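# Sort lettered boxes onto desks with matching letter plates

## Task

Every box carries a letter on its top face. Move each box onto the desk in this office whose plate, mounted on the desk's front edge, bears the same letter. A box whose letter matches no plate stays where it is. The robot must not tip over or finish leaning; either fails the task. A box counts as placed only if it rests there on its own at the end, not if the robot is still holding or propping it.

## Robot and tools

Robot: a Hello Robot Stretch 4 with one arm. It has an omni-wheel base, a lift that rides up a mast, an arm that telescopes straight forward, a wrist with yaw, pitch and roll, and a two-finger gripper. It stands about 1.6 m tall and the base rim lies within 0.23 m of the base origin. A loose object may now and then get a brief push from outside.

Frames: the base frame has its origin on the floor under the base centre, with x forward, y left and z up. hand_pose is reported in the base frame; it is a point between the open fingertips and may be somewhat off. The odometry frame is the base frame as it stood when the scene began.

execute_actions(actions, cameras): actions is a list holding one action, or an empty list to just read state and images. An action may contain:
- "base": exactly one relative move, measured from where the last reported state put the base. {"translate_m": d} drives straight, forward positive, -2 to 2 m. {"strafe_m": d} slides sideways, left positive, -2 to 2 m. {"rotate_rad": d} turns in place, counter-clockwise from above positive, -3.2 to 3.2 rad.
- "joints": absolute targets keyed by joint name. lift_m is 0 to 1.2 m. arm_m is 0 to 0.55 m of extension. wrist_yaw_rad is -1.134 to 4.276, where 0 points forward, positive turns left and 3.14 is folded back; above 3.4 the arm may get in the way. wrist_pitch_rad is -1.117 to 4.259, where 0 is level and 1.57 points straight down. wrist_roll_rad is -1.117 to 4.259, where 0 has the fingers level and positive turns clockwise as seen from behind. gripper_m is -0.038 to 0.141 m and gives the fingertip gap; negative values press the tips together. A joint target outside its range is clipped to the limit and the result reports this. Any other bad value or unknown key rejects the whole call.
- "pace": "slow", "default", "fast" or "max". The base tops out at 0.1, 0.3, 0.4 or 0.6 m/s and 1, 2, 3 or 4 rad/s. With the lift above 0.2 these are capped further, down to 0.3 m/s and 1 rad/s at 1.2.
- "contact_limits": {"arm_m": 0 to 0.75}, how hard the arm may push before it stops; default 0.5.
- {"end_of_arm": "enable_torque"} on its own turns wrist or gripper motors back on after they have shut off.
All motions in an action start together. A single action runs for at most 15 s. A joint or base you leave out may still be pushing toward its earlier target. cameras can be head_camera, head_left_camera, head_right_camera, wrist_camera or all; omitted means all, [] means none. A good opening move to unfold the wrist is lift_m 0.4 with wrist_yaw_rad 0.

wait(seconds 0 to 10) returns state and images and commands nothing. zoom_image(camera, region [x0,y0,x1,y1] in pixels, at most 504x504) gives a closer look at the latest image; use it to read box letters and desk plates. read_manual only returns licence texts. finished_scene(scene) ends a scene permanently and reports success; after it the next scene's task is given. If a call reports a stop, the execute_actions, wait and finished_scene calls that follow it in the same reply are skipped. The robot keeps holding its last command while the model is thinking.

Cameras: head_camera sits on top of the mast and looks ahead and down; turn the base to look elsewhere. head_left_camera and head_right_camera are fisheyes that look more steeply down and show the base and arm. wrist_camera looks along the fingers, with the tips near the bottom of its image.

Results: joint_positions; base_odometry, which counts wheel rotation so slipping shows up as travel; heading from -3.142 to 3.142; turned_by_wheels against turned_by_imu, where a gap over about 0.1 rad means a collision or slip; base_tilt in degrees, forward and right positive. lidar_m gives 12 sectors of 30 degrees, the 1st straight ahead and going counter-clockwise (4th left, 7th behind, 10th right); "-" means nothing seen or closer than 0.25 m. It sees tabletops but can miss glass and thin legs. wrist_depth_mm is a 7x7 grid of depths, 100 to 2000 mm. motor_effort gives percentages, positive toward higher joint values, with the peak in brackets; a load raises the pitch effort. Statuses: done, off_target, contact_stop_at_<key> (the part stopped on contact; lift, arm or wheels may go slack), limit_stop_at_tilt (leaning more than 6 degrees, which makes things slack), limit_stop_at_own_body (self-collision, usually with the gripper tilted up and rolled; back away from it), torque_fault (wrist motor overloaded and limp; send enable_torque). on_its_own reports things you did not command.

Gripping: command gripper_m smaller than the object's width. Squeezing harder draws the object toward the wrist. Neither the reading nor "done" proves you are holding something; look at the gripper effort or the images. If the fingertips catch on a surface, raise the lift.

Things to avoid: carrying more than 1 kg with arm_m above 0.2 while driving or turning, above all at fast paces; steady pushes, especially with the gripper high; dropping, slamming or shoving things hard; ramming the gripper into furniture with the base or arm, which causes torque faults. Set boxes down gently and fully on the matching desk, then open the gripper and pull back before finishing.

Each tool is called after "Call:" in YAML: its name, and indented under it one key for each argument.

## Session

Call:
execute_actions:
  actions: []

Scene clock: 0.00 s.
base_odometry: x=+0.000 y=+0.000 heading=+0.000 (m, m, rad; odometry frame)
turned_by_wheels: +0.000 (rad since the last result)
turned_by_imu: +0.000 (rad since the last result)
base_tilt: forward=+0.1 right=-0.6 (deg)
lidar_m: 1.01 1.36 2.02 1.04 0.72 0.67 0.70 0.93 0.85 0.88 1.03 0.98
base_status: not commanded
joint_positions: lift_m=+0.200 arm_m=+0.001 wrist_yaw_rad=+3.139 wrist_pitch_rad=+0.022 wrist_roll_rad=+0.012 gripper_m=+0.057
joint_status: not commanded
motor_effort: lift_m=+20 arm_m=-1 wrist_yaw_rad=+1 wrist_pitch_rad=-7 wrist_roll_rad=-2 gripper_m=-2 wheel_0=+0 wheel_1=+0 wheel_2=+0 (%)
hand_pose: x=-0.1165 y=+0.0883 z=+0.3720 quat_wxyz=(+0.002, -0.011, +0.006, +1.000) (m; base frame)
wrist_depth_mm: - 138 931 866 798 732 676 / - 120 172 842 788 723 668 / 107 138 190 854 768 715 654 / 136 163 904 831 759 715 647 / 1205 1025 917 831 759 715 640 / 1118 991 866 809 741 699 640 / 854 866 866 778 707 691 627
pictures: head_camera, head_left_camera, head_right_camera, wrist_camera
Images, in order (width x height): head_camera 420x560, head_left_camera 420x672, head_right_camera 420x672, wrist_camera 616x392.

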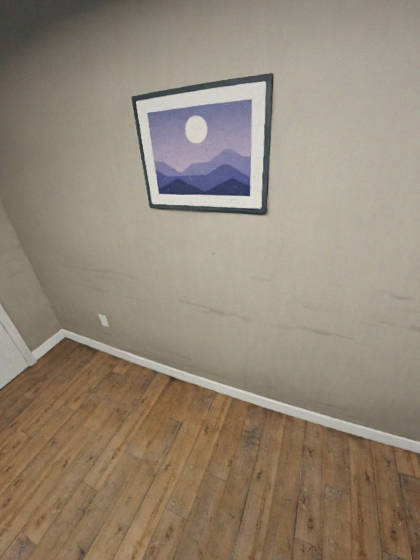

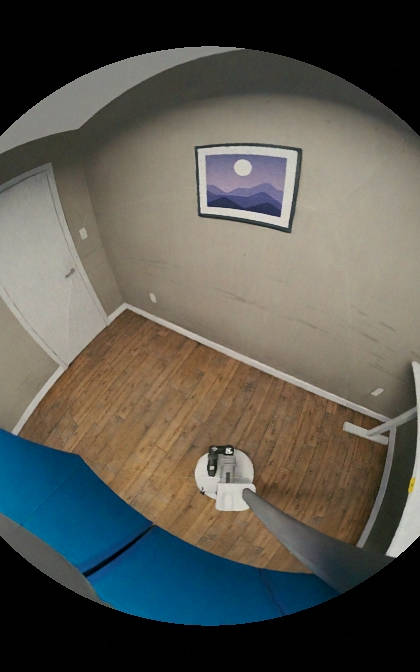

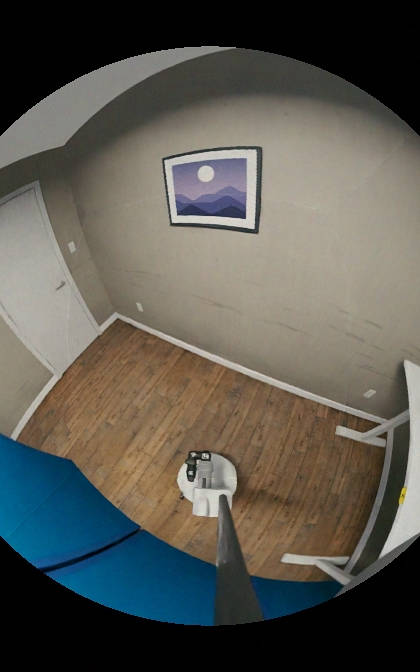

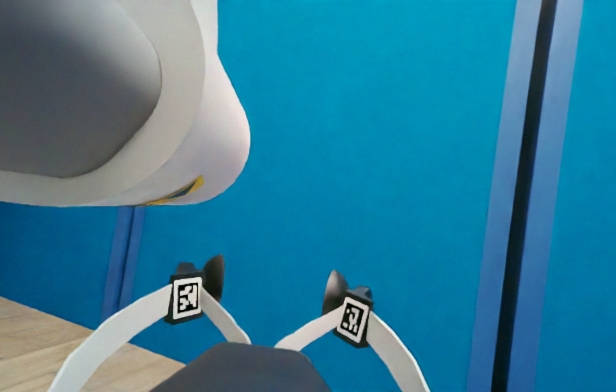

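Mirrored layout; the desk lies at about −118°.

Call:
execute_actions:
  actions:
    - {"base":{"rotate_rad":-2.1},"pace":"max","joints":{"lift_m":0.4,"wrist_yaw_rad":0,"wrist_pitch_rad":0,"wrist_roll_rad":0.05,"gripper_m":0.14}}

Scene clock: 5.17 s.
base_odometry: x=+0.000 y=+0.000 heading=-2.100 (m, m, rad; odometry frame)
turned_by_wheels: -2.100 (rad since the last result)
turned_by_imu: -2.063 (rad since the last result)
base_tilt: forward=+0.0 right=-0.5 (deg)
lidar_m: 0.84 0.84 1.07 0.99 1.01 1.36 2.03 1.06 0.72 0.67 0.71 0.90
base_status: done
joint_positions: lift_m=+0.400 arm_m=+0.001 wrist_yaw_rad=+0.000 wrist_pitch_rad=+0.002 wrist_roll_rad=+0.050 gripper_m=+0.140
joint_status: all done
motor_effort: lift_m=+22(26) arm_m=-1(1) wrist_yaw_rad=+0(6) wrist_pitch_rad=-7(13) wrist_roll_rad=-2(1) gripper_m=+1(4) wheel_0=+2(10) wheel_1=+0(14) wheel_2=+0(15) (%)
hand_pose: x=+0.4602 y=-0.0873 z=+0.5774 quat_wxyz=(+1.000, +0.025, +0.001, +0.000) (m; base frame)
wrist_depth_mm: 741 683 699 723 1464 1138 820 / 991 946 931 878 820 778 798 / 1366 1430 1430 1464 1098 1118 788 / 1366 1397 1430 1464 1537 1078 768 / 1366 1430 1430 1499 1464 1025 750 / 1366 195 1430 1464 216 976 732 / 1336 1336 1397 1499 1025 991 723
pictures: head_camera, head_left_camera, head_right_camera, wrist_camera
Images, in order (width x height): head_camera 420x560, head_left_camera 420x672, head_right_camera 420x672, wrist_camera 616x392.

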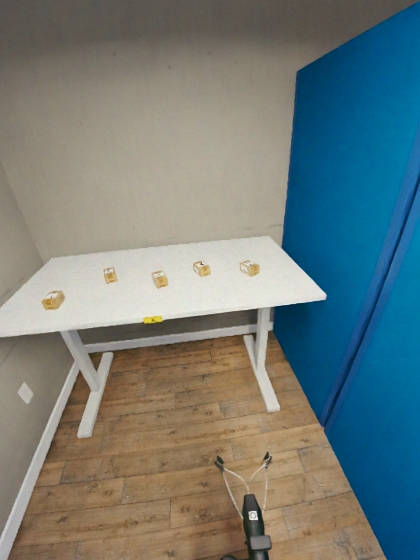

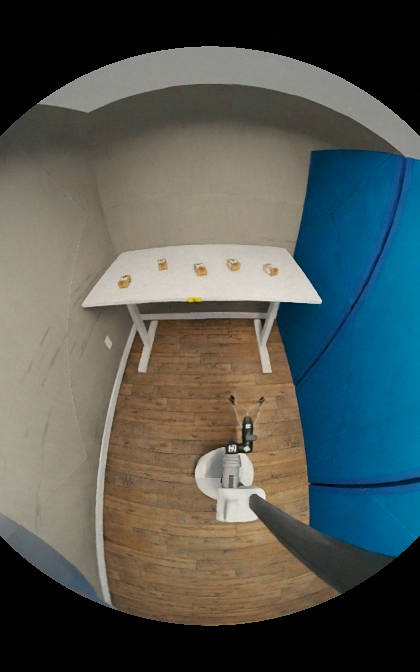

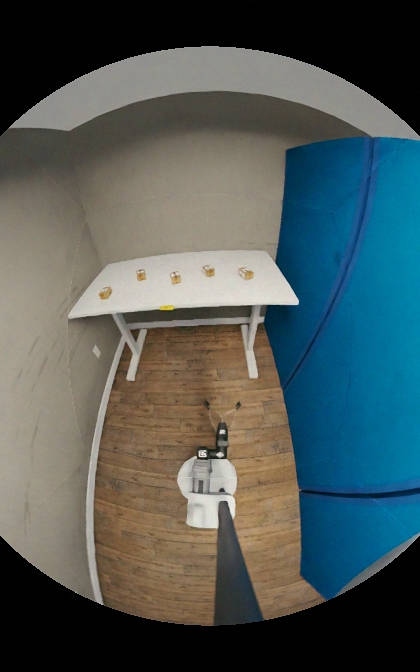

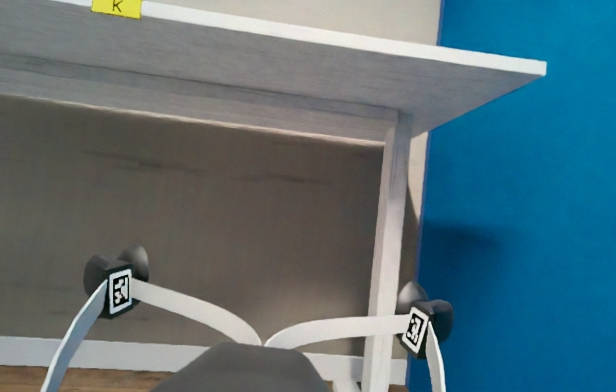

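Call:
zoom_image:
  camera: "head_camera"
  region: [30,250,180,330]

Call:
zoom_image:
  camera: "head_camera"
  region: [140,240,280,310]

Call:
execute_actions:
  actions:
    - {"base":{"translate_m":-1.55},"pace":"max","joints":{"lift_m":0.25}}
  cameras: []

Call:
execute_actions:
  actions:
    - {"base":{"rotate_rad":-1.52},"pace":"max"}
  cameras: ["head_camera","wrist_camera"]

Region (30, 250, 180, 330) of head_camera's 420x560 image, scaled by 3.360, with more detail than that image has; it fills the top 269 rows of this view, and the rest is white.

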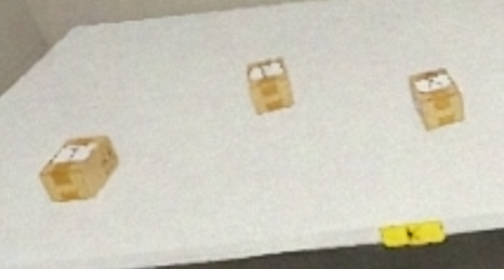

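Region (140, 240, 280, 310) of head_camera's 420x560 image, scaled by 3.600, with more detail than that image has.

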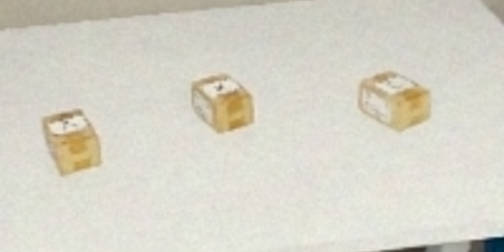

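Scene clock: 13.20 s.
base_odometry: x=+0.783 y=+1.338 heading=-2.100 (m, m, rad; odometry frame)
turned_by_wheels: +0.000 (rad since the last result)
turned_by_imu: -0.006 (rad since the last result)
base_tilt: forward=+0.0 right=-0.6 (deg)
lidar_m: 2.38 1.38 0.97 0.89 0.84 0.56 0.50 0.52 0.75 1.72 0.87 1.08
base_status: done
joint_positions: lift_m=+0.250 arm_m=+0.001 wrist_yaw_rad=+0.000 wrist_pitch_rad=+0.002 wrist_roll_rad=+0.050 gripper_m=+0.140
joint_status: all done
motor_effort: lift_m=+17(20) arm_m=-1(1) wrist_yaw_rad=+1(0) wrist_pitch_rad=-7(6) wrist_roll_rad=-1(0) gripper_m=+0(1) wheel_0=-1(8) wheel_1=+0(6) wheel_2=-1(15) (%)
hand_pose: x=+0.4602 y=-0.0874 z=+0.4278 quat_wxyz=(+1.000, +0.025, +0.001, +0.000) (m; base frame)
wrist_depth_mm: 1661 - - - - 1366 960 / 1756 - - - - 1308 931 / 1756 - - - - 1281 904 / 1863 - - - - 1229 878 / 1921 - - - 1983 1205 878 / 1499 196 1576 1983 216 1118 842 / 1008 1078 1118 1118 1205 1138 854
pictures: none
No camera images: the call's "cameras" was empty. Leave "cameras" out to get every camera's image.

Scene clock: 14.73 s.
base_odometry: x=+0.783 y=+1.338 heading=+2.663 (m, m, rad; odometry frame)
turned_by_wheels: -1.520 (rad since the last result)
turned_by_imu: -1.494 (rad since the last result)
base_tilt: forward=+0.0 right=-0.5 (deg)
lidar_m: 2.06 0.86 1.12 2.38 1.31 0.95 0.90 0.73 0.55 0.49 0.53 0.76
base_status: done
joint_positions: lift_m=+0.250 arm_m=+0.001 wrist_yaw_rad=+0.000 wrist_pitch_rad=+0.002 wrist_roll_rad=+0.050 gripper_m=+0.140
joint_status: not commanded
motor_effort: lift_m=+18(17) arm_m=-1(1) wrist_yaw_rad=+1(1) wrist_pitch_rad=-8(7) wrist_roll_rad=-1(2) gripper_m=+1(1) wheel_0=+0(11) wheel_1=-2(11) wheel_2=+0(11) (%)
hand_pose: x=+0.4602 y=-0.0875 z=+0.4278 quat_wxyz=(+1.000, +0.025, +0.001, +0.000) (m; base frame)
wrist_depth_mm: 750 - - - 1983 976 668 / 759 - - - 1808 960 647 / 778 - - - 1708 931 647 / 788 - - - 1576 904 634 / 820 - - - 1576 866 621 / 820 196 1618 1808 216 798 609 / 820 1118 1118 1138 1182 820 585
pictures: head_camera, wrist_camera
Images, in order (width x height): head_camera 420x560, wrist_camera 616x392.

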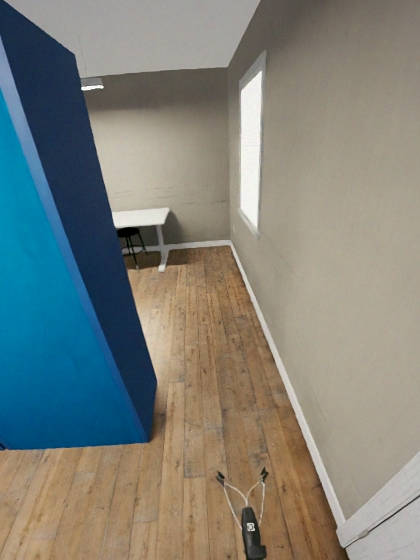

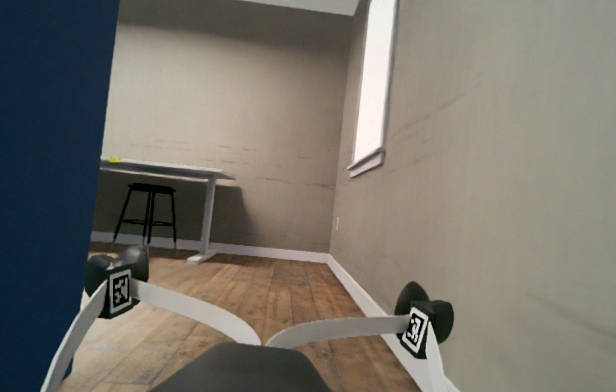

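Call:
execute_actions:
  actions:
    - {"base":{"translate_m":1.6},"pace":"max"}
  cameras: []

Call:
execute_actions:
  actions:
    - {"base":{"rotate_rad":0.95},"pace":"max","joints":{"arm_m":0.3}}
  cameras: ["head_camera","wrist_camera"]

Scene clock: 21.93 s.
base_odometry: x=-0.638 y=+2.074 heading=+2.663 (m, m, rad; odometry frame)
turned_by_wheels: +0.000 (rad since the last result)
turned_by_imu: +0.008 (rad since the last result)
base_tilt: forward=+0.1 right=-0.7 (deg)
lidar_m: 1.67 1.45 2.09 1.31 0.52 0.59 2.16 0.76 0.54 0.50 0.54 0.70
base_status: done
joint_positions: lift_m=+0.250 arm_m=+0.001 wrist_yaw_rad=+0.000 wrist_pitch_rad=+0.002 wrist_roll_rad=+0.050 gripper_m=+0.140
joint_status: not commanded
motor_effort: lift_m=+18(18) arm_m=-1(1) wrist_yaw_rad=+3(2) wrist_pitch_rad=-7(7) wrist_roll_rad=-1(0) gripper_m=+0(1) wheel_0=+1(9) wheel_1=+1(6) wheel_2=+0(10) (%)
hand_pose: x=+0.4602 y=-0.0874 z=+0.4277 quat_wxyz=(+1.000, +0.025, +0.001, +0.000) (m; base frame)
wrist_depth_mm: - - - - 1983 976 627 / - - - - 1863 904 634 / 1464 1576 - - 1756 917 640 / 1983 - 1983 - 1618 891 627 / 1983 1983 1983 - 1576 854 615 / 1499 195 1708 1808 215 788 609 / 1008 1078 1118 1138 1182 809 585
pictures: none
No camera images: the call's "cameras" was empty. Leave "cameras" out to get every camera's image.

Scene clock: 23.53 s.
base_odometry: x=-0.638 y=+2.074 heading=-2.670 (m, m, rad; odometry frame)
turned_by_wheels: +0.950 (rad since the last result)
turned_by_imu: +0.933 (rad since the last result)
base_tilt: forward=+0.0 right=-0.6 (deg)
lidar_m: 1.84 2.12 0.51 0.52 2.48 0.86 0.55 0.51 0.52 0.66 1.47 1.48
base_status: done
joint_positions: lift_m=+0.250 arm_m=+0.299 wrist_yaw_rad=+0.000 wrist_pitch_rad=+0.002 wrist_roll_rad=+0.050 gripper_m=+0.140
joint_status: all done
motor_effort: lift_m=+18(18) arm_m=+5(3) wrist_yaw_rad=+0(2) wrist_pitch_rad=-7(7) wrist_roll_rad=-1(1) gripper_m=-1(0) wheel_0=+0(10) wheel_1=+0(12) wheel_2=+1(10) (%)
hand_pose: x=+0.7585 y=-0.0873 z=+0.4278 quat_wxyz=(+1.000, +0.025, +0.001, +0.000) (m; base frame)
wrist_depth_mm: - - - - - 1983 1618 / - - - - - 1863 1661 / - - - - - 1808 1078 / - - - - - 1430 1499 / - - - - - 1863 1576 / 1499 195 1618 1808 216 1808 1576 / 1008 1060 1118 1138 1182 1336 1430
pictures: head_camera, wrist_camera
Images, in order (width x height): head_camera 420x560, wrist_camera 616x392.

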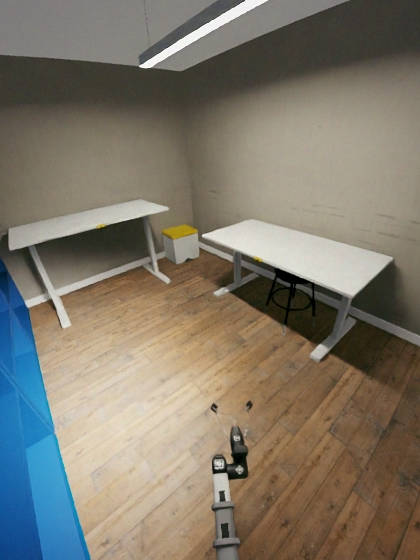

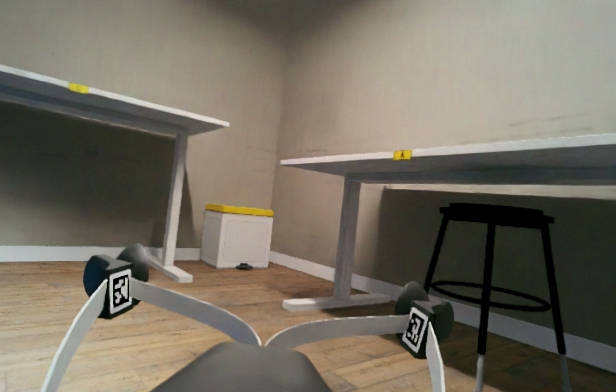

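Call:
zoom_image:
  camera: "wrist_camera"
  region: [370,135,430,175]

Call:
execute_actions:
  actions:
    - {"base":{"rotate_rad":0.645},"pace":"max","joints":{"arm_m":0.52,"wrist_yaw_rad":-0.2}}
  cameras: ["wrist_camera"]

Call:
execute_actions:
  actions:
    - {"pace":"max","joints":{"arm_m":0,"wrist_yaw_rad":-1.13,"wrist_pitch_rad":0.5}}
  cameras: []

Call:
execute_actions:
  actions:
    - {"base":{"strafe_m":1.72},"pace":"max"}
  cameras: []

Call:
execute_actions:
  actions:
    - {"base":{"translate_m":1.9},"pace":"max","joints":{"lift_m":1.0,"wrist_yaw_rad":0}}
  cameras: ["head_camera","wrist_camera"]

Region (370, 135, 430, 175) of wrist_camera's 616x392 image, scaled by 8.400.

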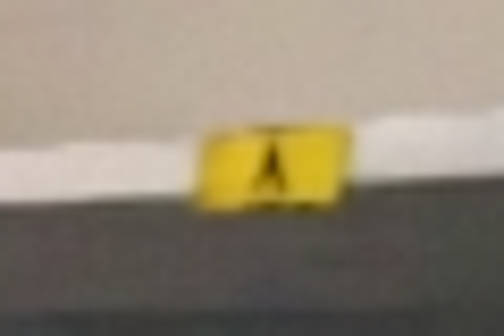

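Scene clock: 33.07 s.
base_odometry: x=-0.638 y=+2.074 heading=-2.025 (m, m, rad; odometry frame)
turned_by_wheels: +0.645 (rad since the last result)
turned_by_imu: +0.634 (rad since the last result)
base_tilt: forward=+0.0 right=-0.8 (deg)
lidar_m: 1.22 0.52 0.57 1.94 0.75 0.51 0.51 0.54 0.74 1.56 1.50 2.12
base_status: done
joint_positions: lift_m=+0.250 arm_m=+0.519 wrist_yaw_rad=-0.200 wrist_pitch_rad=+0.002 wrist_roll_rad=+0.050 gripper_m=+0.140
joint_status: all done
motor_effort: lift_m=+18(18) arm_m=+5(4) wrist_yaw_rad=-1(6) wrist_pitch_rad=-7(6) wrist_roll_rad=-1(2) gripper_m=+0(0) wheel_0=+0(12) wheel_1=+1(12) wheel_2=+2(13) (%)
hand_pose: x=+0.9555 y=-0.1429 z=+0.4278 quat_wxyz=(+0.995, +0.025, -0.001, -0.100) (m; base frame)
wrist_depth_mm: 1182 - - - - - - / 1366 - - - - - - / 1336 - - - - - - / 1336 - - - - - - / 1366 - - - - - - / 1229 196 1618 1921 216 - - / 960 1078 1098 1138 1182 1366 1464
pictures: wrist_camera
Images, in order (width x height): wrist_camera 616x392.

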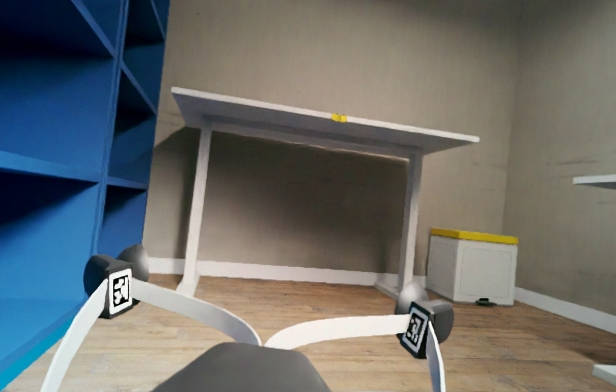

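Scene clock: 35.07 s.
base_odometry: x=-0.638 y=+2.074 heading=-2.025 (m, m, rad; odometry frame)
turned_by_wheels: +0.000 (rad since the last result)
turned_by_imu: +0.000 (rad since the last result)
base_tilt: forward=-0.1 right=-0.6 (deg)
lidar_m: 1.23 0.51 0.61 1.91 0.75 0.55 0.50 0.54 0.73 1.56 1.49 2.10
base_status: not commanded
joint_positions: lift_m=+0.250 arm_m=+0.002 wrist_yaw_rad=-1.130 wrist_pitch_rad=+0.502 wrist_roll_rad=+0.050 gripper_m=+0.140
joint_status: all done
motor_effort: lift_m=+18(18) arm_m=-5(8) wrist_yaw_rad=+1(7) wrist_pitch_rad=-5(5) wrist_roll_rad=-2(2) gripper_m=+0(0) wheel_0=+0(0) wheel_1=+1(1) wheel_2=+2(2) (%)
hand_pose: x=+0.2012 y=-0.2661 z=+0.2896 quat_wxyz=(+0.814, +0.153, +0.197, -0.524) (m; base frame)
wrist_depth_mm: - - - - 1983 1863 1708 / 1756 1921 - - - 1983 1708 / 1160 1205 1308 1430 1537 1808 1756 / 854 904 946 1025 1098 1160 1255 / 691 707 750 778 842 866 904 / 574 195 603 640 216 683 707 / 480 508 512 517 539 574 597
pictures: none
No camera images: the call's "cameras" was empty. Leave "cameras" out to get every camera's image.

Scene clock: 39.40 s.
base_odometry: x=+0.908 y=+1.320 heading=-2.025 (m, m, rad; odometry frame)
turned_by_wheels: +0.000 (rad since the last result)
turned_by_imu: +0.005 (rad since the last result)
base_tilt: forward=+0.0 right=-0.6 (deg)
lidar_m: 2.42 1.10 0.82 0.77 0.65 0.47 0.46 0.47 0.75 2.19 1.00 1.31
base_status: done
joint_positions: lift_m=+0.250 arm_m=+0.002 wrist_yaw_rad=-1.130 wrist_pitch_rad=+0.502 wrist_roll_rad=+0.050 gripper_m=+0.140
joint_status: not commanded
motor_effort: lift_m=+18(18) arm_m=-5(5) wrist_yaw_rad=+2(1) wrist_pitch_rad=-6(6) wrist_roll_rad=-2(2) gripper_m=-1(0) wheel_0=+0(16) wheel_1=+0(19) wheel_2=+1(1) (%)
hand_pose: x=+0.2013 y=-0.2660 z=+0.2896 quat_wxyz=(+0.815, +0.153, +0.197, -0.524) (m; base frame)
wrist_depth_mm: 1205 1078 931 842 1182 - - / 1308 1138 991 891 - - - / 1138 1160 1042 976 1499 1808 - / 854 917 976 976 1078 1160 1281 / 691 715 750 778 820 854 917 / 574 195 597 627 216 691 723 / 480 508 512 517 539 569 585
pictures: none
No camera images: the call's "cameras" was empty. Leave "cameras" out to get every camera's image.

Scene clock: 44.23 s.
base_odometry: x=+0.075 y=-0.388 heading=-2.025 (m, m, rad; odometry frame)
turned_by_wheels: +0.000 (rad since the last result)
turned_by_imu: +0.008 (rad since the last result)
base_tilt: forward=+0.0 right=-0.7 (deg)
lidar_m: 0.52 0.55 0.77 0.74 0.77 1.09 2.36 1.34 0.98 0.93 0.77 0.56
base_status: done
joint_positions: lift_m=+1.000 arm_m=+0.001 wrist_yaw_rad=+0.000 wrist_pitch_rad=+0.502 wrist_roll_rad=+0.050 gripper_m=+0.140
joint_status: all done
motor_effort: lift_m=+22(26) arm_m=-4(5) wrist_yaw_rad=+1(10) wrist_pitch_rad=-6(7) wrist_roll_rad=-1(2) gripper_m=+0(0) wheel_0=+0(9) wheel_1=+1(11) wheel_2=+1(15) (%)
hand_pose: x=+0.4253 y=-0.0875 z=+1.0392 quat_wxyz=(+0.968, +0.024, +0.248, -0.006) (m; base frame)
wrist_depth_mm: 1042 1060 1042 1025 1025 1025 1025 / 946 1060 1060 1098 1060 1060 1060 / 627 654 715 798 866 976 1098 / 469 496 525 559 585 634 621 / 392 392 404 424 445 473 492 / 946 196 1397 394 216 397 407 / 1008 1336 1366 1397 1430 1499 1060
pictures: head_camera, wrist_camera
Images, in order (width x height): head_camera 420x560, wrist_camera 616x392.

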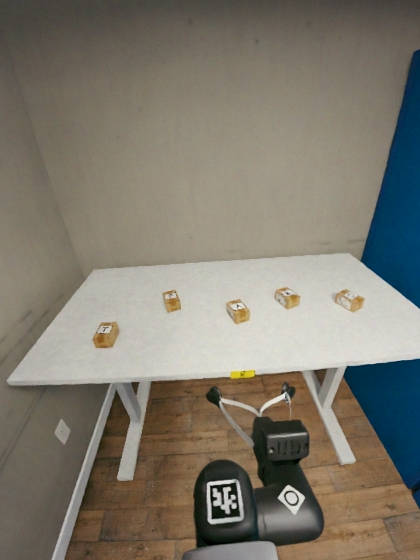

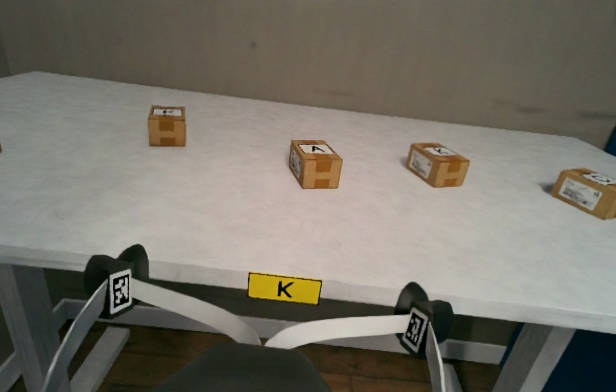

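Call:
zoom_image:
  camera: "head_camera"
  region: [260,270,380,330]

Call:
execute_actions:
  actions:
    - {"base":{"strafe_m":-0.02},"pace":"fast","joints":{"lift_m":0.945,"arm_m":0.28}}
  cameras: ["wrist_camera"]

Region (260, 270, 380, 330) of head_camera's 420x560 image, scaled by 4.200, with more detail than that image has.

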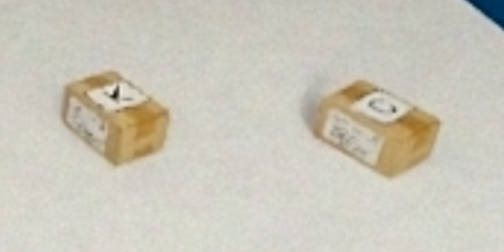

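Scene clock: 47.47 s.
base_odometry: x=+0.057 y=-0.379 heading=-2.025 (m, m, rad; odometry frame)
turned_by_wheels: +0.000 (rad since the last result)
turned_by_imu: +0.001 (rad since the last result)
base_tilt: forward=+0.0 right=-0.5 (deg)
lidar_m: 0.54 0.58 0.78 0.75 0.80 1.12 2.35 1.30 0.95 0.91 0.78 0.54
base_status: done
joint_positions: lift_m=+0.945 arm_m=+0.279 wrist_yaw_rad=+0.000 wrist_pitch_rad=+0.502 wrist_roll_rad=+0.050 gripper_m=+0.140
joint_status: all done
motor_effort: lift_m=+16(21) arm_m=+5(8) wrist_yaw_rad=+1(1) wrist_pitch_rad=-6(7) wrist_roll_rad=-2(2) gripper_m=-1(1) wheel_0=+1(7) wheel_1=-1(7) wheel_2=+1(1) (%)
hand_pose: x=+0.7030 y=-0.0874 z=+0.9848 quat_wxyz=(+0.968, +0.024, +0.248, -0.006) (m; base frame)
wrist_depth_mm: 788 778 768 759 759 759 750 / 715 798 809 809 809 809 788 / 384 504 559 609 676 732 831 / 362 379 402 315 455 407 512 / 289 296 315 296 345 353 359 / 242 195 253 267 216 287 301 / 203 214 215 220 225 242 248
pictures: wrist_camera
Images, in order (width x height): wrist_camera 616x392.

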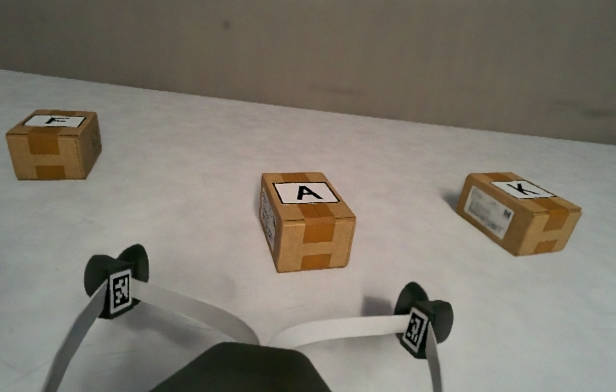

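Call:
execute_actions:
  actions:
    - {"base":{"strafe_m":-0.015},"joints":{"lift_m":0.943,"arm_m":0.385}}
  cameras: ["wrist_camera"]

Call:
execute_actions:
  actions:
    - {"joints":{"gripper_m":0.01}}
  cameras: ["wrist_camera"]

Call:
execute_actions:
  actions:
    - {"joints":{"lift_m":0.965},"pace":"fast"}
  cameras: ["wrist_camera"]

Scene clock: 55.70 s.
base_odometry: x=+0.044 y=-0.373 heading=-2.024 (m, m, rad; odometry frame)
turned_by_wheels: +0.000 (rad since the last result)
turned_by_imu: +0.001 (rad since the last result)
base_tilt: forward=+0.0 right=-0.7 (deg)
lidar_m: 0.53 0.57 0.80 0.76 0.80 1.13 2.35 1.31 0.94 0.90 0.75 0.54
base_status: done
joint_positions: lift_m=+0.943 arm_m=+0.384 wrist_yaw_rad=+0.000 wrist_pitch_rad=+0.502 wrist_roll_rad=+0.050 gripper_m=+0.140
joint_status: all done
motor_effort: lift_m=+15(16) arm_m=+5(9) wrist_yaw_rad=+0(1) wrist_pitch_rad=-6(6) wrist_roll_rad=-2(1) gripper_m=-1(0) wheel_0=+2(9) wheel_1=-1(6) wheel_2=+1(0) (%)
hand_pose: x=+0.8079 y=-0.0874 z=+0.9828 quat_wxyz=(+0.968, +0.024, +0.248, -0.006) (m; base frame)
wrist_depth_mm: 683 683 668 661 654 654 654 / 715 715 715 699 699 707 691 / 480 512 554 609 654 732 732 / 347 375 399 421 449 480 512 / 286 296 285 247 338 322 285 / 238 195 195 192 216 286 270 / 201 211 196 201 223 238 247
pictures: wrist_camera
Images, in order (width x height): wrist_camera 616x392.

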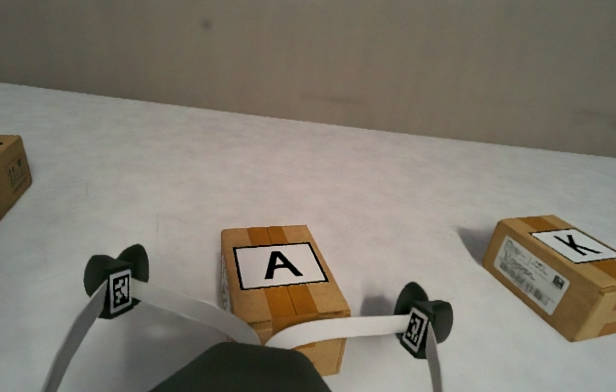

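Scene clock: 57.97 s.
base_odometry: x=+0.044 y=-0.373 heading=-2.024 (m, m, rad; odometry frame)
turned_by_wheels: +0.000 (rad since the last result)
turned_by_imu: +0.000 (rad since the last result)
base_tilt: forward=+0.1 right=-0.5 (deg)
lidar_m: 0.53 0.57 0.81 0.76 0.82 1.15 2.35 1.31 0.94 0.88 0.77 0.55
base_status: not commanded
joint_positions: lift_m=+0.943 arm_m=+0.384 wrist_yaw_rad=+0.000 wrist_pitch_rad=+0.502 wrist_roll_rad=+0.050 gripper_m=+0.010
joint_status: all done
motor_effort: lift_m=+15(15) arm_m=+5(5) wrist_yaw_rad=+2(2) wrist_pitch_rad=-8(9) wrist_roll_rad=-2(2) gripper_m=-21(23) wheel_0=+2(1) wheel_1=-1(1) wheel_2=+1(1) (%)
hand_pose: x=+0.8078 y=-0.0874 z=+0.9826 quat_wxyz=(+0.968, +0.024, +0.249, -0.006) (m; base frame)
wrist_depth_mm: 683 676 668 668 654 654 654 / 707 707 715 707 707 699 691 / 480 508 554 603 661 715 723 / 345 377 394 421 449 477 508 / 286 297 239 236 338 320 285 / 237 177 185 184 266 285 268 / 199 210 169 173 214 236 246
pictures: wrist_camera
Images, in order (width x height): wrist_camera 616x392.

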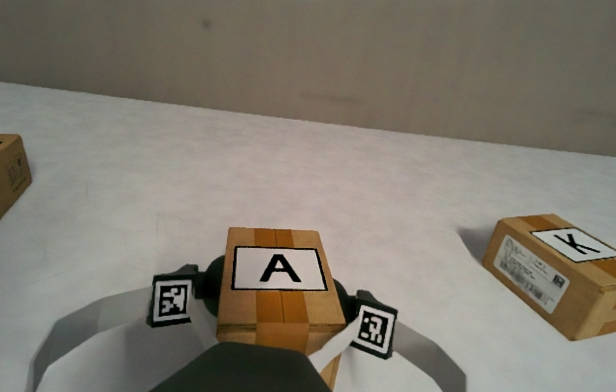

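Scene clock: 58.67 s.
base_odometry: x=+0.044 y=-0.373 heading=-2.024 (m, m, rad; odometry frame)
turned_by_wheels: +0.000 (rad since the last result)
turned_by_imu: +0.000 (rad since the last result)
base_tilt: forward=+0.1 right=-0.6 (deg)
lidar_m: 0.53 0.58 0.80 0.77 0.78 1.15 2.35 1.31 0.93 0.90 0.77 0.57
base_status: not commanded
joint_positions: lift_m=+0.965 arm_m=+0.384 wrist_yaw_rad=+0.000 wrist_pitch_rad=+0.503 wrist_roll_rad=+0.050 gripper_m=+0.010
joint_status: all done
motor_effort: lift_m=+24(25) arm_m=+5(5) wrist_yaw_rad=+1(2) wrist_pitch_rad=-9(9) wrist_roll_rad=-2(1) gripper_m=-24(22) wheel_0=+2(1) wheel_1=-1(1) wheel_2=+1(1) (%)
hand_pose: x=+0.8078 y=-0.0874 z=+1.0039 quat_wxyz=(+0.968, +0.024, +0.249, -0.006) (m; base frame)
wrist_depth_mm: 683 676 668 661 661 654 661 / 715 723 723 699 699 699 691 / 535 574 615 668 732 732 750 / 373 418 439 466 500 530 574 / 317 330 240 238 377 370 329 / 264 176 184 184 296 309 272 / 222 234 168 173 239 263 266
pictures: wrist_camera
Images, in order (width x height): wrist_camera 616x392.

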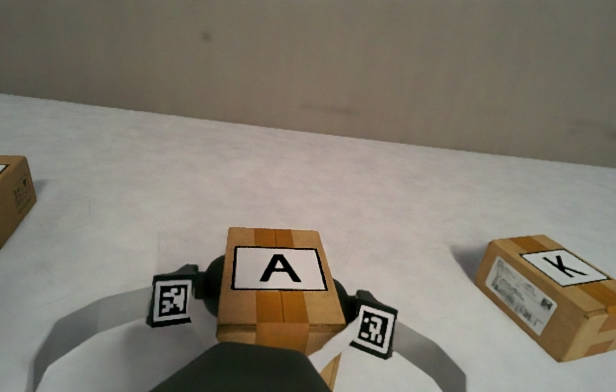

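Call:
execute_actions:
  actions:
    - {"base":{"translate_m":-1.85},"pace":"max","joints":{"arm_m":0}}
  cameras: []

Call:
execute_actions:
  actions:
    - {"base":{"rotate_rad":-1.595},"pace":"max","joints":{"lift_m":0.3}}
  cameras: []

Call:
execute_actions:
  actions:
    - {"base":{"translate_m":2},"pace":"max"}
  cameras: []

Call:
execute_actions:
  actions:
    - {"base":{"rotate_rad":0.62},"pace":"fast"}
  cameras: []

Call:
execute_actions:
  actions:
    - {"base":{"translate_m":0.7},"pace":"max","joints":{"lift_m":0.85}}
  cameras: ["head_camera","wrist_camera"]

Scene clock: 71.73 s.
base_odometry: x=+0.855 y=+1.290 heading=-2.025 (m, m, rad; odometry frame)
turned_by_wheels: +0.000 (rad since the last result)
turned_by_imu: -0.006 (rad since the last result)
base_tilt: forward=+0.1 right=-0.6 (deg)
lidar_m: 2.34 1.14 0.85 0.80 0.78 0.55 0.52 0.54 0.81 2.32 0.96 1.25
base_status: done
joint_positions: lift_m=+0.965 arm_m=+0.002 wrist_yaw_rad=+0.000 wrist_pitch_rad=+0.503 wrist_roll_rad=+0.050 gripper_m=+0.010
joint_status: all done
motor_effort: lift_m=+24(24) arm_m=-5(6) wrist_yaw_rad=+2(0) wrist_pitch_rad=-9(9) wrist_roll_rad=-2(0) gripper_m=-20(20) wheel_0=-3(7) wheel_1=-1(3) wheel_2=+0(9) (%)
hand_pose: x=+0.4252 y=-0.0875 z=+1.0038 quat_wxyz=(+0.968, +0.024, +0.249, -0.006) (m; base frame)
wrist_depth_mm: 1366 1983 - - - 1808 1229 / 1366 - - - - 1708 1182 / 1397 - - - - 1708 1160 / 1430 - - - - 1661 1118 / 1464 1921 239 237 - 1576 1098 / 1397 176 184 184 1708 1499 1078 / 1255 1308 168 173 1336 1397 1060
pictures: none
No camera images: the call's "cameras" was empty. Leave "cameras" out to get every camera's image.

Scene clock: 73.93 s.
base_odometry: x=+0.855 y=+1.290 heading=+2.664 (m, m, rad; odometry frame)
turned_by_wheels: -1.595 (rad since the last result)
turned_by_imu: -1.567 (rad since the last result)
base_tilt: forward=-0.1 right=-0.5 (deg)
lidar_m: 2.19 0.95 1.24 2.37 1.16 0.85 0.83 0.80 0.54 0.52 0.55 0.77
base_status: done
joint_positions: lift_m=+0.300 arm_m=+0.002 wrist_yaw_rad=+0.000 wrist_pitch_rad=+0.503 wrist_roll_rad=+0.050 gripper_m=+0.010
joint_status: all done
motor_effort: lift_m=+17(21) arm_m=-5(5) wrist_yaw_rad=-2(1) wrist_pitch_rad=-10(9) wrist_roll_rad=-2(3) gripper_m=-20(20) wheel_0=+3(7) wheel_1=+2(8) wheel_2=-1(6) (%)
hand_pose: x=+0.4251 y=-0.0874 z=+0.3393 quat_wxyz=(+0.968, +0.024, +0.249, -0.006) (m; base frame)
wrist_depth_mm: 723 - - - - 1060 691 / 732 1808 - - 1983 991 683 / 750 1138 1499 1576 1576 976 668 / 759 976 1060 1118 1182 960 668 / 750 788 238 236 904 854 647 / 634 176 184 183 723 750 621 / 525 559 168 173 574 634 597
pictures: none
No camera images: the call's "cameras" was empty. Leave "cameras" out to get every camera's image.

Scene clock: 79.00 s.
base_odometry: x=-0.921 y=+2.209 heading=+2.664 (m, m, rad; odometry frame)
turned_by_wheels: +0.000 (rad since the last result)
turned_by_imu: +0.009 (rad since the last result)
base_tilt: forward=+0.0 right=-0.5 (deg)
lidar_m: 1.45 1.15 1.62 2.37 0.90 0.73 2.19 0.81 0.58 0.53 0.54 0.77
base_status: done
joint_positions: lift_m=+0.300 arm_m=+0.001 wrist_yaw_rad=+0.000 wrist_pitch_rad=+0.503 wrist_roll_rad=+0.050 gripper_m=+0.010
joint_status: not commanded
motor_effort: lift_m=+18(18) arm_m=-5(5) wrist_yaw_rad=+0(0) wrist_pitch_rad=-9(9) wrist_roll_rad=-2(1) gripper_m=-20(22) wheel_0=+0(11) wheel_1=+0(9) wheel_2=+2(13) (%)
hand_pose: x=+0.4252 y=-0.0874 z=+0.3393 quat_wxyz=(+0.968, +0.024, +0.249, -0.006) (m; base frame)
wrist_depth_mm: 1576 1537 1576 1537 1576 1078 723 / 1661 1661 1708 1661 1618 1060 707 / 1255 1308 1464 1618 1537 991 691 / 960 1008 1060 1118 1205 976 676 / 759 798 240 236 891 866 661 / 627 176 185 184 707 768 647 / 525 559 168 173 564 627 609
pictures: none
No camera images: the call's "cameras" was empty. Leave "cameras" out to get every camera's image.

Scene clock: 80.20 s.
base_odometry: x=-0.921 y=+2.210 heading=-3.000 (m, m, rad; odometry frame)
turned_by_wheels: +0.620 (rad since the last result)
turned_by_imu: +0.609 (rad since the last result)
base_tilt: forward=+0.0 right=-0.6 (deg)
lidar_m: 1.18 1.81 1.83 0.82 0.73 1.63 0.71 0.56 0.54 0.55 0.85 1.19
base_status: done
joint_positions: lift_m=+0.300 arm_m=+0.001 wrist_yaw_rad=+0.000 wrist_pitch_rad=+0.503 wrist_roll_rad=+0.050 gripper_m=+0.010
joint_status: not commanded
motor_effort: lift_m=+18(18) arm_m=-5(5) wrist_yaw_rad=-1(1) wrist_pitch_rad=-9(8) wrist_roll_rad=+0(2) gripper_m=-20(21) wheel_0=-3(7) wheel_1=-1(9) wheel_2=+1(15) (%)
hand_pose: x=+0.4252 y=-0.0874 z=+0.3393 quat_wxyz=(+0.968, +0.024, +0.249, -0.006) (m; base frame)
wrist_depth_mm: - - - 1808 1661 1499 1308 / 1921 - - 1921 1708 1499 1336 / 1255 1366 1464 1537 1499 1537 1430 / 960 976 1042 1118 1160 1281 1336 / 759 778 239 237 904 946 1008 / 627 176 184 183 707 759 788 / 530 564 168 173 569 627 661
pictures: none
No camera images: the call's "cameras" was empty. Leave "cameras" out to get every camera's image.

Scene clock: 83.00 s.
base_odometry: x=-1.614 y=+2.110 heading=-3.000 (m, m, rad; odometry frame)
turned_by_wheels: +0.000 (rad since the last result)
turned_by_imu: +0.003 (rad since the last result)
base_tilt: forward=+0.1 right=-0.7 (deg)
lidar_m: 0.58 0.85 1.94 1.54 1.18 1.16 1.28 0.97 0.94 1.04 1.37 0.52
base_status: done
joint_positions: lift_m=+0.850 arm_m=+0.001 wrist_yaw_rad=+0.000 wrist_pitch_rad=+0.503 wrist_roll_rad=+0.050 gripper_m=+0.010
joint_status: all done
motor_effort: lift_m=+23(27) arm_m=-5(5) wrist_yaw_rad=+0(1) wrist_pitch_rad=-8(10) wrist_roll_rad=-1(1) gripper_m=-22(23) wheel_0=-1(9) wheel_1=-1(6) wheel_2=+0(13) (%)
hand_pose: x=+0.4252 y=-0.0874 z=+0.8889 quat_wxyz=(+0.968, +0.024, +0.249, -0.006) (m; base frame)
wrist_depth_mm: - 1808 1499 1255 1078 960 866 / 1308 1397 1464 1308 1138 1008 891 / 904 904 976 1060 1118 1008 917 / 1983 691 691 732 788 842 904 / 1618 1618 240 236 591 627 691 / 1366 176 183 183 462 496 554 / 1118 1182 168 173 382 413 452
pictures: head_camera, wrist_camera
Images, in order (width x height): head_camera 420x560, wrist_camera 616x392.

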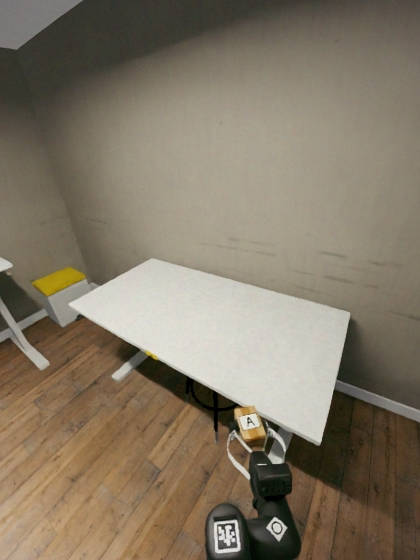

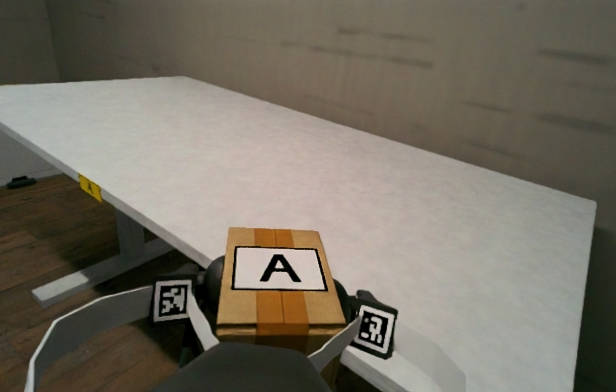

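Depth readings match the earlier low desk height.

Call:
execute_actions:
  actions:
    - {"pace":"fast","joints":{"lift_m":0.745,"arm_m":0.4}}
  cameras: []

Call:
execute_actions:
  actions:
    - {"joints":{"lift_m":0.716}}
  cameras: []

Call:
execute_actions:
  actions:
    - {"joints":{"lift_m":0.712,"gripper_m":0.11}}
  cameras: []

Call:
execute_actions:
  actions:
    - {"joints":{"lift_m":0.78,"arm_m":0.27},"pace":"fast"}
  cameras: ["wrist_camera"]

Call:
execute_actions:
  actions:
    - {"base":{"rotate_rad":0.975},"joints":{"wrist_pitch_rad":0.0,"wrist_yaw_rad":0.2},"pace":"fast"}
  cameras: ["wrist_camera"]

Scene clock: 89.60 s.
base_odometry: x=-1.614 y=+2.110 heading=-3.000 (m, m, rad; odometry frame)
turned_by_wheels: +0.000 (rad since the last result)
turned_by_imu: +0.001 (rad since the last result)
base_tilt: forward=+0.1 right=-0.7 (deg)
lidar_m: 0.58 0.85 1.96 1.55 1.21 1.20 1.23 0.97 0.92 1.05 1.35 0.52
base_status: not commanded
joint_positions: lift_m=+0.745 arm_m=+0.399 wrist_yaw_rad=+0.000 wrist_pitch_rad=+0.503 wrist_roll_rad=+0.050 gripper_m=+0.010
joint_status: all done
motor_effort: lift_m=+16(23) arm_m=+5(5) wrist_yaw_rad=+0(1) wrist_pitch_rad=-9(9) wrist_roll_rad=-2(2) gripper_m=-21(20) wheel_0=-1(1) wheel_1=-1(1) wheel_2=+0(0) (%)
hand_pose: x=+0.8229 y=-0.0874 z=+0.7845 quat_wxyz=(+0.968, +0.024, +0.249, -0.006) (m; base frame)
wrist_depth_mm: 1708 1308 1078 904 768 691 615 / 831 917 1042 917 798 707 640 / 559 609 647 707 768 732 654 / 421 439 462 492 521 559 603 / 334 347 239 237 399 418 442 / 277 176 185 184 312 332 347 / 233 245 168 173 252 276 287
pictures: none
No camera images: the call's "cameras" was empty. Leave "cameras" out to get every camera's image.

Scene clock: 90.50 s.
base_odometry: x=-1.614 y=+2.110 heading=-3.000 (m, m, rad; odometry frame)
turned_by_wheels: +0.000 (rad since the last result)
turned_by_imu: +0.000 (rad since the last result)
base_tilt: forward=+0.1 right=-0.7 (deg)
lidar_m: 0.59 0.87 1.94 1.56 1.19 1.18 1.23 0.96 0.94 1.03 1.37 0.51
base_status: not commanded
joint_positions: lift_m=+0.716 arm_m=+0.399 wrist_yaw_rad=+0.000 wrist_pitch_rad=+0.503 wrist_roll_rad=+0.050 gripper_m=+0.010
joint_status: all done
motor_effort: lift_m=+16(15) arm_m=+5(5) wrist_yaw_rad=+2(1) wrist_pitch_rad=-8(9) wrist_roll_rad=-1(1) gripper_m=-21(21) wheel_0=-1(0) wheel_1=-1(1) wheel_2=+0(0) (%)
hand_pose: x=+0.8229 y=-0.0874 z=+0.7555 quat_wxyz=(+0.968, +0.024, +0.249, -0.006) (m; base frame)
wrist_depth_mm: 1661 1308 1060 904 778 683 615 / 732 798 931 904 809 707 627 / 484 517 559 609 676 707 647 / 362 379 399 424 452 480 517 / 289 301 238 236 345 364 382 / 240 176 183 183 271 289 301 / 202 213 168 173 218 240 248
pictures: none
No camera images: the call's "cameras" was empty. Leave "cameras" out to get every camera's image.

Scene clock: 92.33 s.
base_odometry: x=-1.614 y=+2.110 heading=-3.000 (m, m, rad; odometry frame)
turned_by_wheels: +0.000 (rad since the last result)
turned_by_imu: +0.000 (rad since the last result)
base_tilt: forward=+0.0 right=-0.6 (deg)
lidar_m: 0.56 0.88 1.93 1.57 1.18 1.19 1.26 0.98 0.92 1.03 1.37 0.52
base_status: not commanded
joint_positions: lift_m=+0.712 arm_m=+0.399 wrist_yaw_rad=+0.000 wrist_pitch_rad=+0.502 wrist_roll_rad=+0.050 gripper_m=+0.110
joint_status: all done
motor_effort: lift_m=+16(15) arm_m=+5(5) wrist_yaw_rad=+0(1) wrist_pitch_rad=-6(9) wrist_roll_rad=-2(0) gripper_m=-1(21) wheel_0=+0(0) wheel_1=-1(1) wheel_2=+0(0) (%)
hand_pose: x=+0.8230 y=-0.0874 z=+0.7517 quat_wxyz=(+0.968, +0.024, +0.248, -0.006) (m; base frame)
wrist_depth_mm: 1618 1308 1078 904 768 676 609 / 715 798 904 891 809 707 634 / 473 512 544 597 654 707 654 / 357 373 397 421 449 477 512 / 286 294 251 247 338 355 375 / 238 196 188 191 219 285 297 / 202 208 183 200 218 237 244
pictures: none
No camera images: the call's "cameras" was empty. Leave "cameras" out to get every camera's image.

Scene clock: 93.53 s.
base_odometry: x=-1.614 y=+2.110 heading=-3.000 (m, m, rad; odometry frame)
turned_by_wheels: +0.000 (rad since the last result)
turned_by_imu: +0.000 (rad since the last result)
base_tilt: forward=+0.0 right=-0.5 (deg)
lidar_m: 0.57 0.85 1.95 1.57 1.21 1.18 1.24 0.96 0.93 1.03 1.36 0.52
base_status: not commanded
joint_positions: lift_m=+0.780 arm_m=+0.271 wrist_yaw_rad=+0.000 wrist_pitch_rad=+0.502 wrist_roll_rad=+0.050 gripper_m=+0.110
joint_status: all done
motor_effort: lift_m=+24(25) arm_m=-5(7) wrist_yaw_rad=+2(0) wrist_pitch_rad=-7(7) wrist_roll_rad=-1(2) gripper_m=+0(1) wheel_0=-1(1) wheel_1=-1(1) wheel_2=+0(0) (%)
hand_pose: x=+0.6946 y=-0.0875 z=+0.8191 quat_wxyz=(+0.968, +0.024, +0.248, -0.006) (m; base frame)
wrist_depth_mm: 1921 1464 1229 1025 866 778 691 / 976 1098 1182 1060 917 809 715 / 654 699 750 820 891 842 741 / 488 512 544 569 615 654 699 / 389 402 404 382 462 488 512 / 332 197 336 347 218 387 402 / 1025 283 287 294 297 324 336
pictures: wrist_camera
Images, in order (width x height): wrist_camera 616x392.

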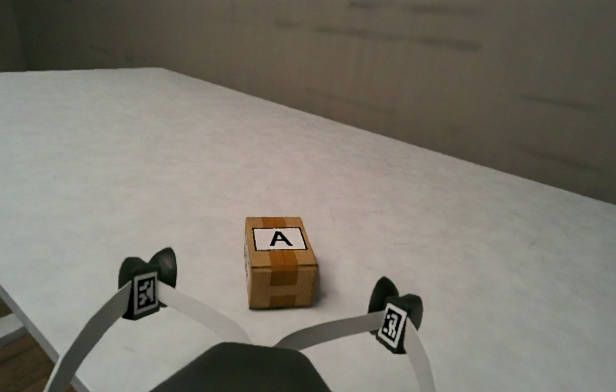

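Scene clock: 95.13 s.
base_odometry: x=-1.614 y=+2.110 heading=-2.025 (m, m, rad; odometry frame)
turned_by_wheels: +0.975 (rad since the last result)
turned_by_imu: +0.958 (rad since the last result)
base_tilt: forward=+0.0 right=-0.5 (deg)
lidar_m: 1.96 1.65 1.22 1.16 1.35 0.96 0.93 0.99 1.39 0.51 0.56 0.78
base_status: done
joint_positions: lift_m=+0.780 arm_m=+0.271 wrist_yaw_rad=+0.200 wrist_pitch_rad=+0.002 wrist_roll_rad=+0.050 gripper_m=+0.110
joint_status: all done
motor_effort: lift_m=+23(24) arm_m=-5(5) wrist_yaw_rad=+0(8) wrist_pitch_rad=-7(12) wrist_roll_rad=-1(1) gripper_m=-1(0) wheel_0=-2(6) wheel_1=-1(8) wheel_2=+1(14) (%)
hand_pose: x=+0.7418 y=-0.0283 z=+0.9573 quat_wxyz=(+0.995, +0.025, +0.004, +0.100) (m; base frame)
wrist_depth_mm: 1576 - - - - - - / 1576 - - - - - - / 1499 - - - - - - / 1499 - - - - - - / 1499 - - - - - - / 1576 197 - - 219 - - / 1499 - 1921 - - - 1756
pictures: wrist_camera
Images, in order (width x height): wrist_camera 616x392.

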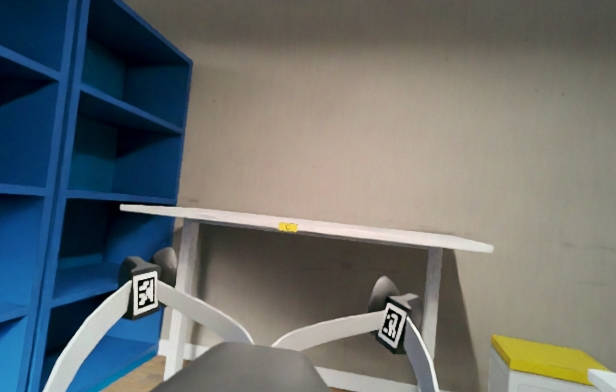

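Call:
zoom_image:
  camera: "wrist_camera"
  region: [260,210,320,245]

Region (260, 210, 320, 245) of wrist_camera's 616x392 image, scaled by 8.400; it fills the top 294 rows of this view, and the rest is white.

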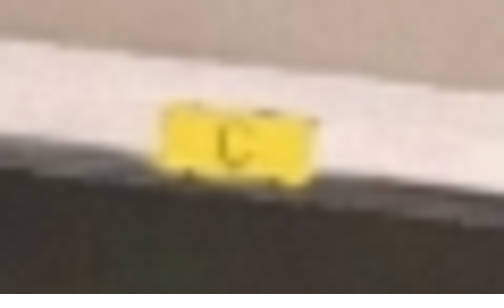

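Call:
execute_actions:
  actions:
    - {"base":{"translate_m":-0.42},"joints":{"arm_m":0,"lift_m":0.25,"wrist_yaw_rad":-1.13,"wrist_pitch_rad":0.5},"pace":"max"}
  cameras: []

Call:
execute_actions:
  actions:
    - {"base":{"strafe_m":2},"pace":"max"}
  cameras: ["head_right_camera","head_camera"]

Scene clock: 102.33 s.
base_odometry: x=-1.430 y=+2.488 heading=-2.025 (m, m, rad; odometry frame)
turned_by_wheels: +0.000 (rad since the last result)
turned_by_imu: -0.001 (rad since the last result)
base_tilt: forward=+0.1 right=-0.8 (deg)
lidar_m: 2.37 1.66 1.28 1.70 0.75 0.53 0.49 0.52 0.81 1.32 0.65 0.79
base_status: done
joint_positions: lift_m=+0.250 arm_m=+0.001 wrist_yaw_rad=-1.130 wrist_pitch_rad=+0.502 wrist_roll_rad=+0.050 gripper_m=+0.110
joint_status: all done
motor_effort: lift_m=+17(22) arm_m=-5(8) wrist_yaw_rad=+1(8) wrist_pitch_rad=-7(6) wrist_roll_rad=-2(2) gripper_m=+0(1) wheel_0=-1(8) wheel_1=+0(14) wheel_2=+0(18) (%)
hand_pose: x=+0.2012 y=-0.2660 z=+0.2896 quat_wxyz=(+0.815, +0.153, +0.197, -0.524) (m; base frame)
wrist_depth_mm: 1863 1576 1464 1229 1160 1042 976 / 1430 1618 1499 1308 1229 1118 1008 / 1138 1205 1308 1160 1281 1160 1042 / 878 904 976 946 1098 1138 1078 / 683 707 715 778 820 878 917 / 580 198 597 634 218 691 732 / 484 504 512 521 530 569 597
pictures: none
No camera images: the call's "cameras" was empty. Leave "cameras" out to get every camera's image.

Scene clock: 107.17 s.
base_odometry: x=+0.368 y=+1.610 heading=-2.025 (m, m, rad; odometry frame)
turned_by_wheels: +0.000 (rad since the last result)
turned_by_imu: +0.005 (rad since the last result)
base_tilt: forward=+0.0 right=-0.6 (deg)
lidar_m: 1.35 1.92 1.46 1.39 0.65 0.49 0.47 0.50 0.72 2.15 0.61 0.54
base_status: done
joint_positions: lift_m=+0.250 arm_m=+0.001 wrist_yaw_rad=-1.130 wrist_pitch_rad=+0.502 wrist_roll_rad=+0.050 gripper_m=+0.110
joint_status: not commanded
motor_effort: lift_m=+18(18) arm_m=-5(5) wrist_yaw_rad=+0(0) wrist_pitch_rad=-6(7) wrist_roll_rad=-2(3) gripper_m=+0(0) wheel_0=+2(16) wheel_1=+0(12) wheel_2=+1(8) (%)
hand_pose: x=+0.2012 y=-0.2660 z=+0.2896 quat_wxyz=(+0.815, +0.153, +0.197, -0.524) (m; base frame)
wrist_depth_mm: 317 366 473 661 - - - / 338 387 500 - - - - / 366 404 539 1281 1618 1756 1921 / 404 427 580 976 1078 1182 1229 / 445 418 627 768 831 891 917 / 504 197 597 627 219 699 715 / 484 488 512 521 530 574 597
pictures: head_camera, head_right_camera
Images, in order (width x height): head_camera 420x560, head_right_camera 420x672.

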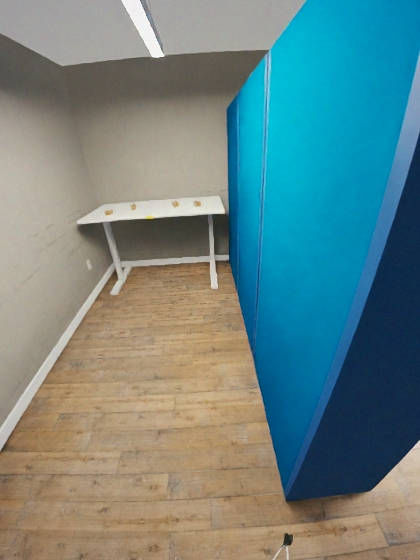

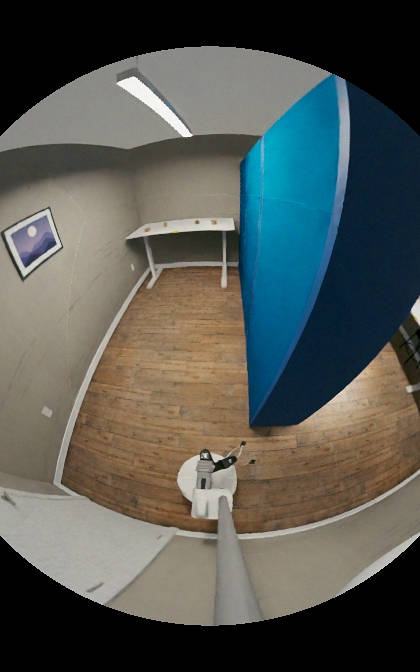

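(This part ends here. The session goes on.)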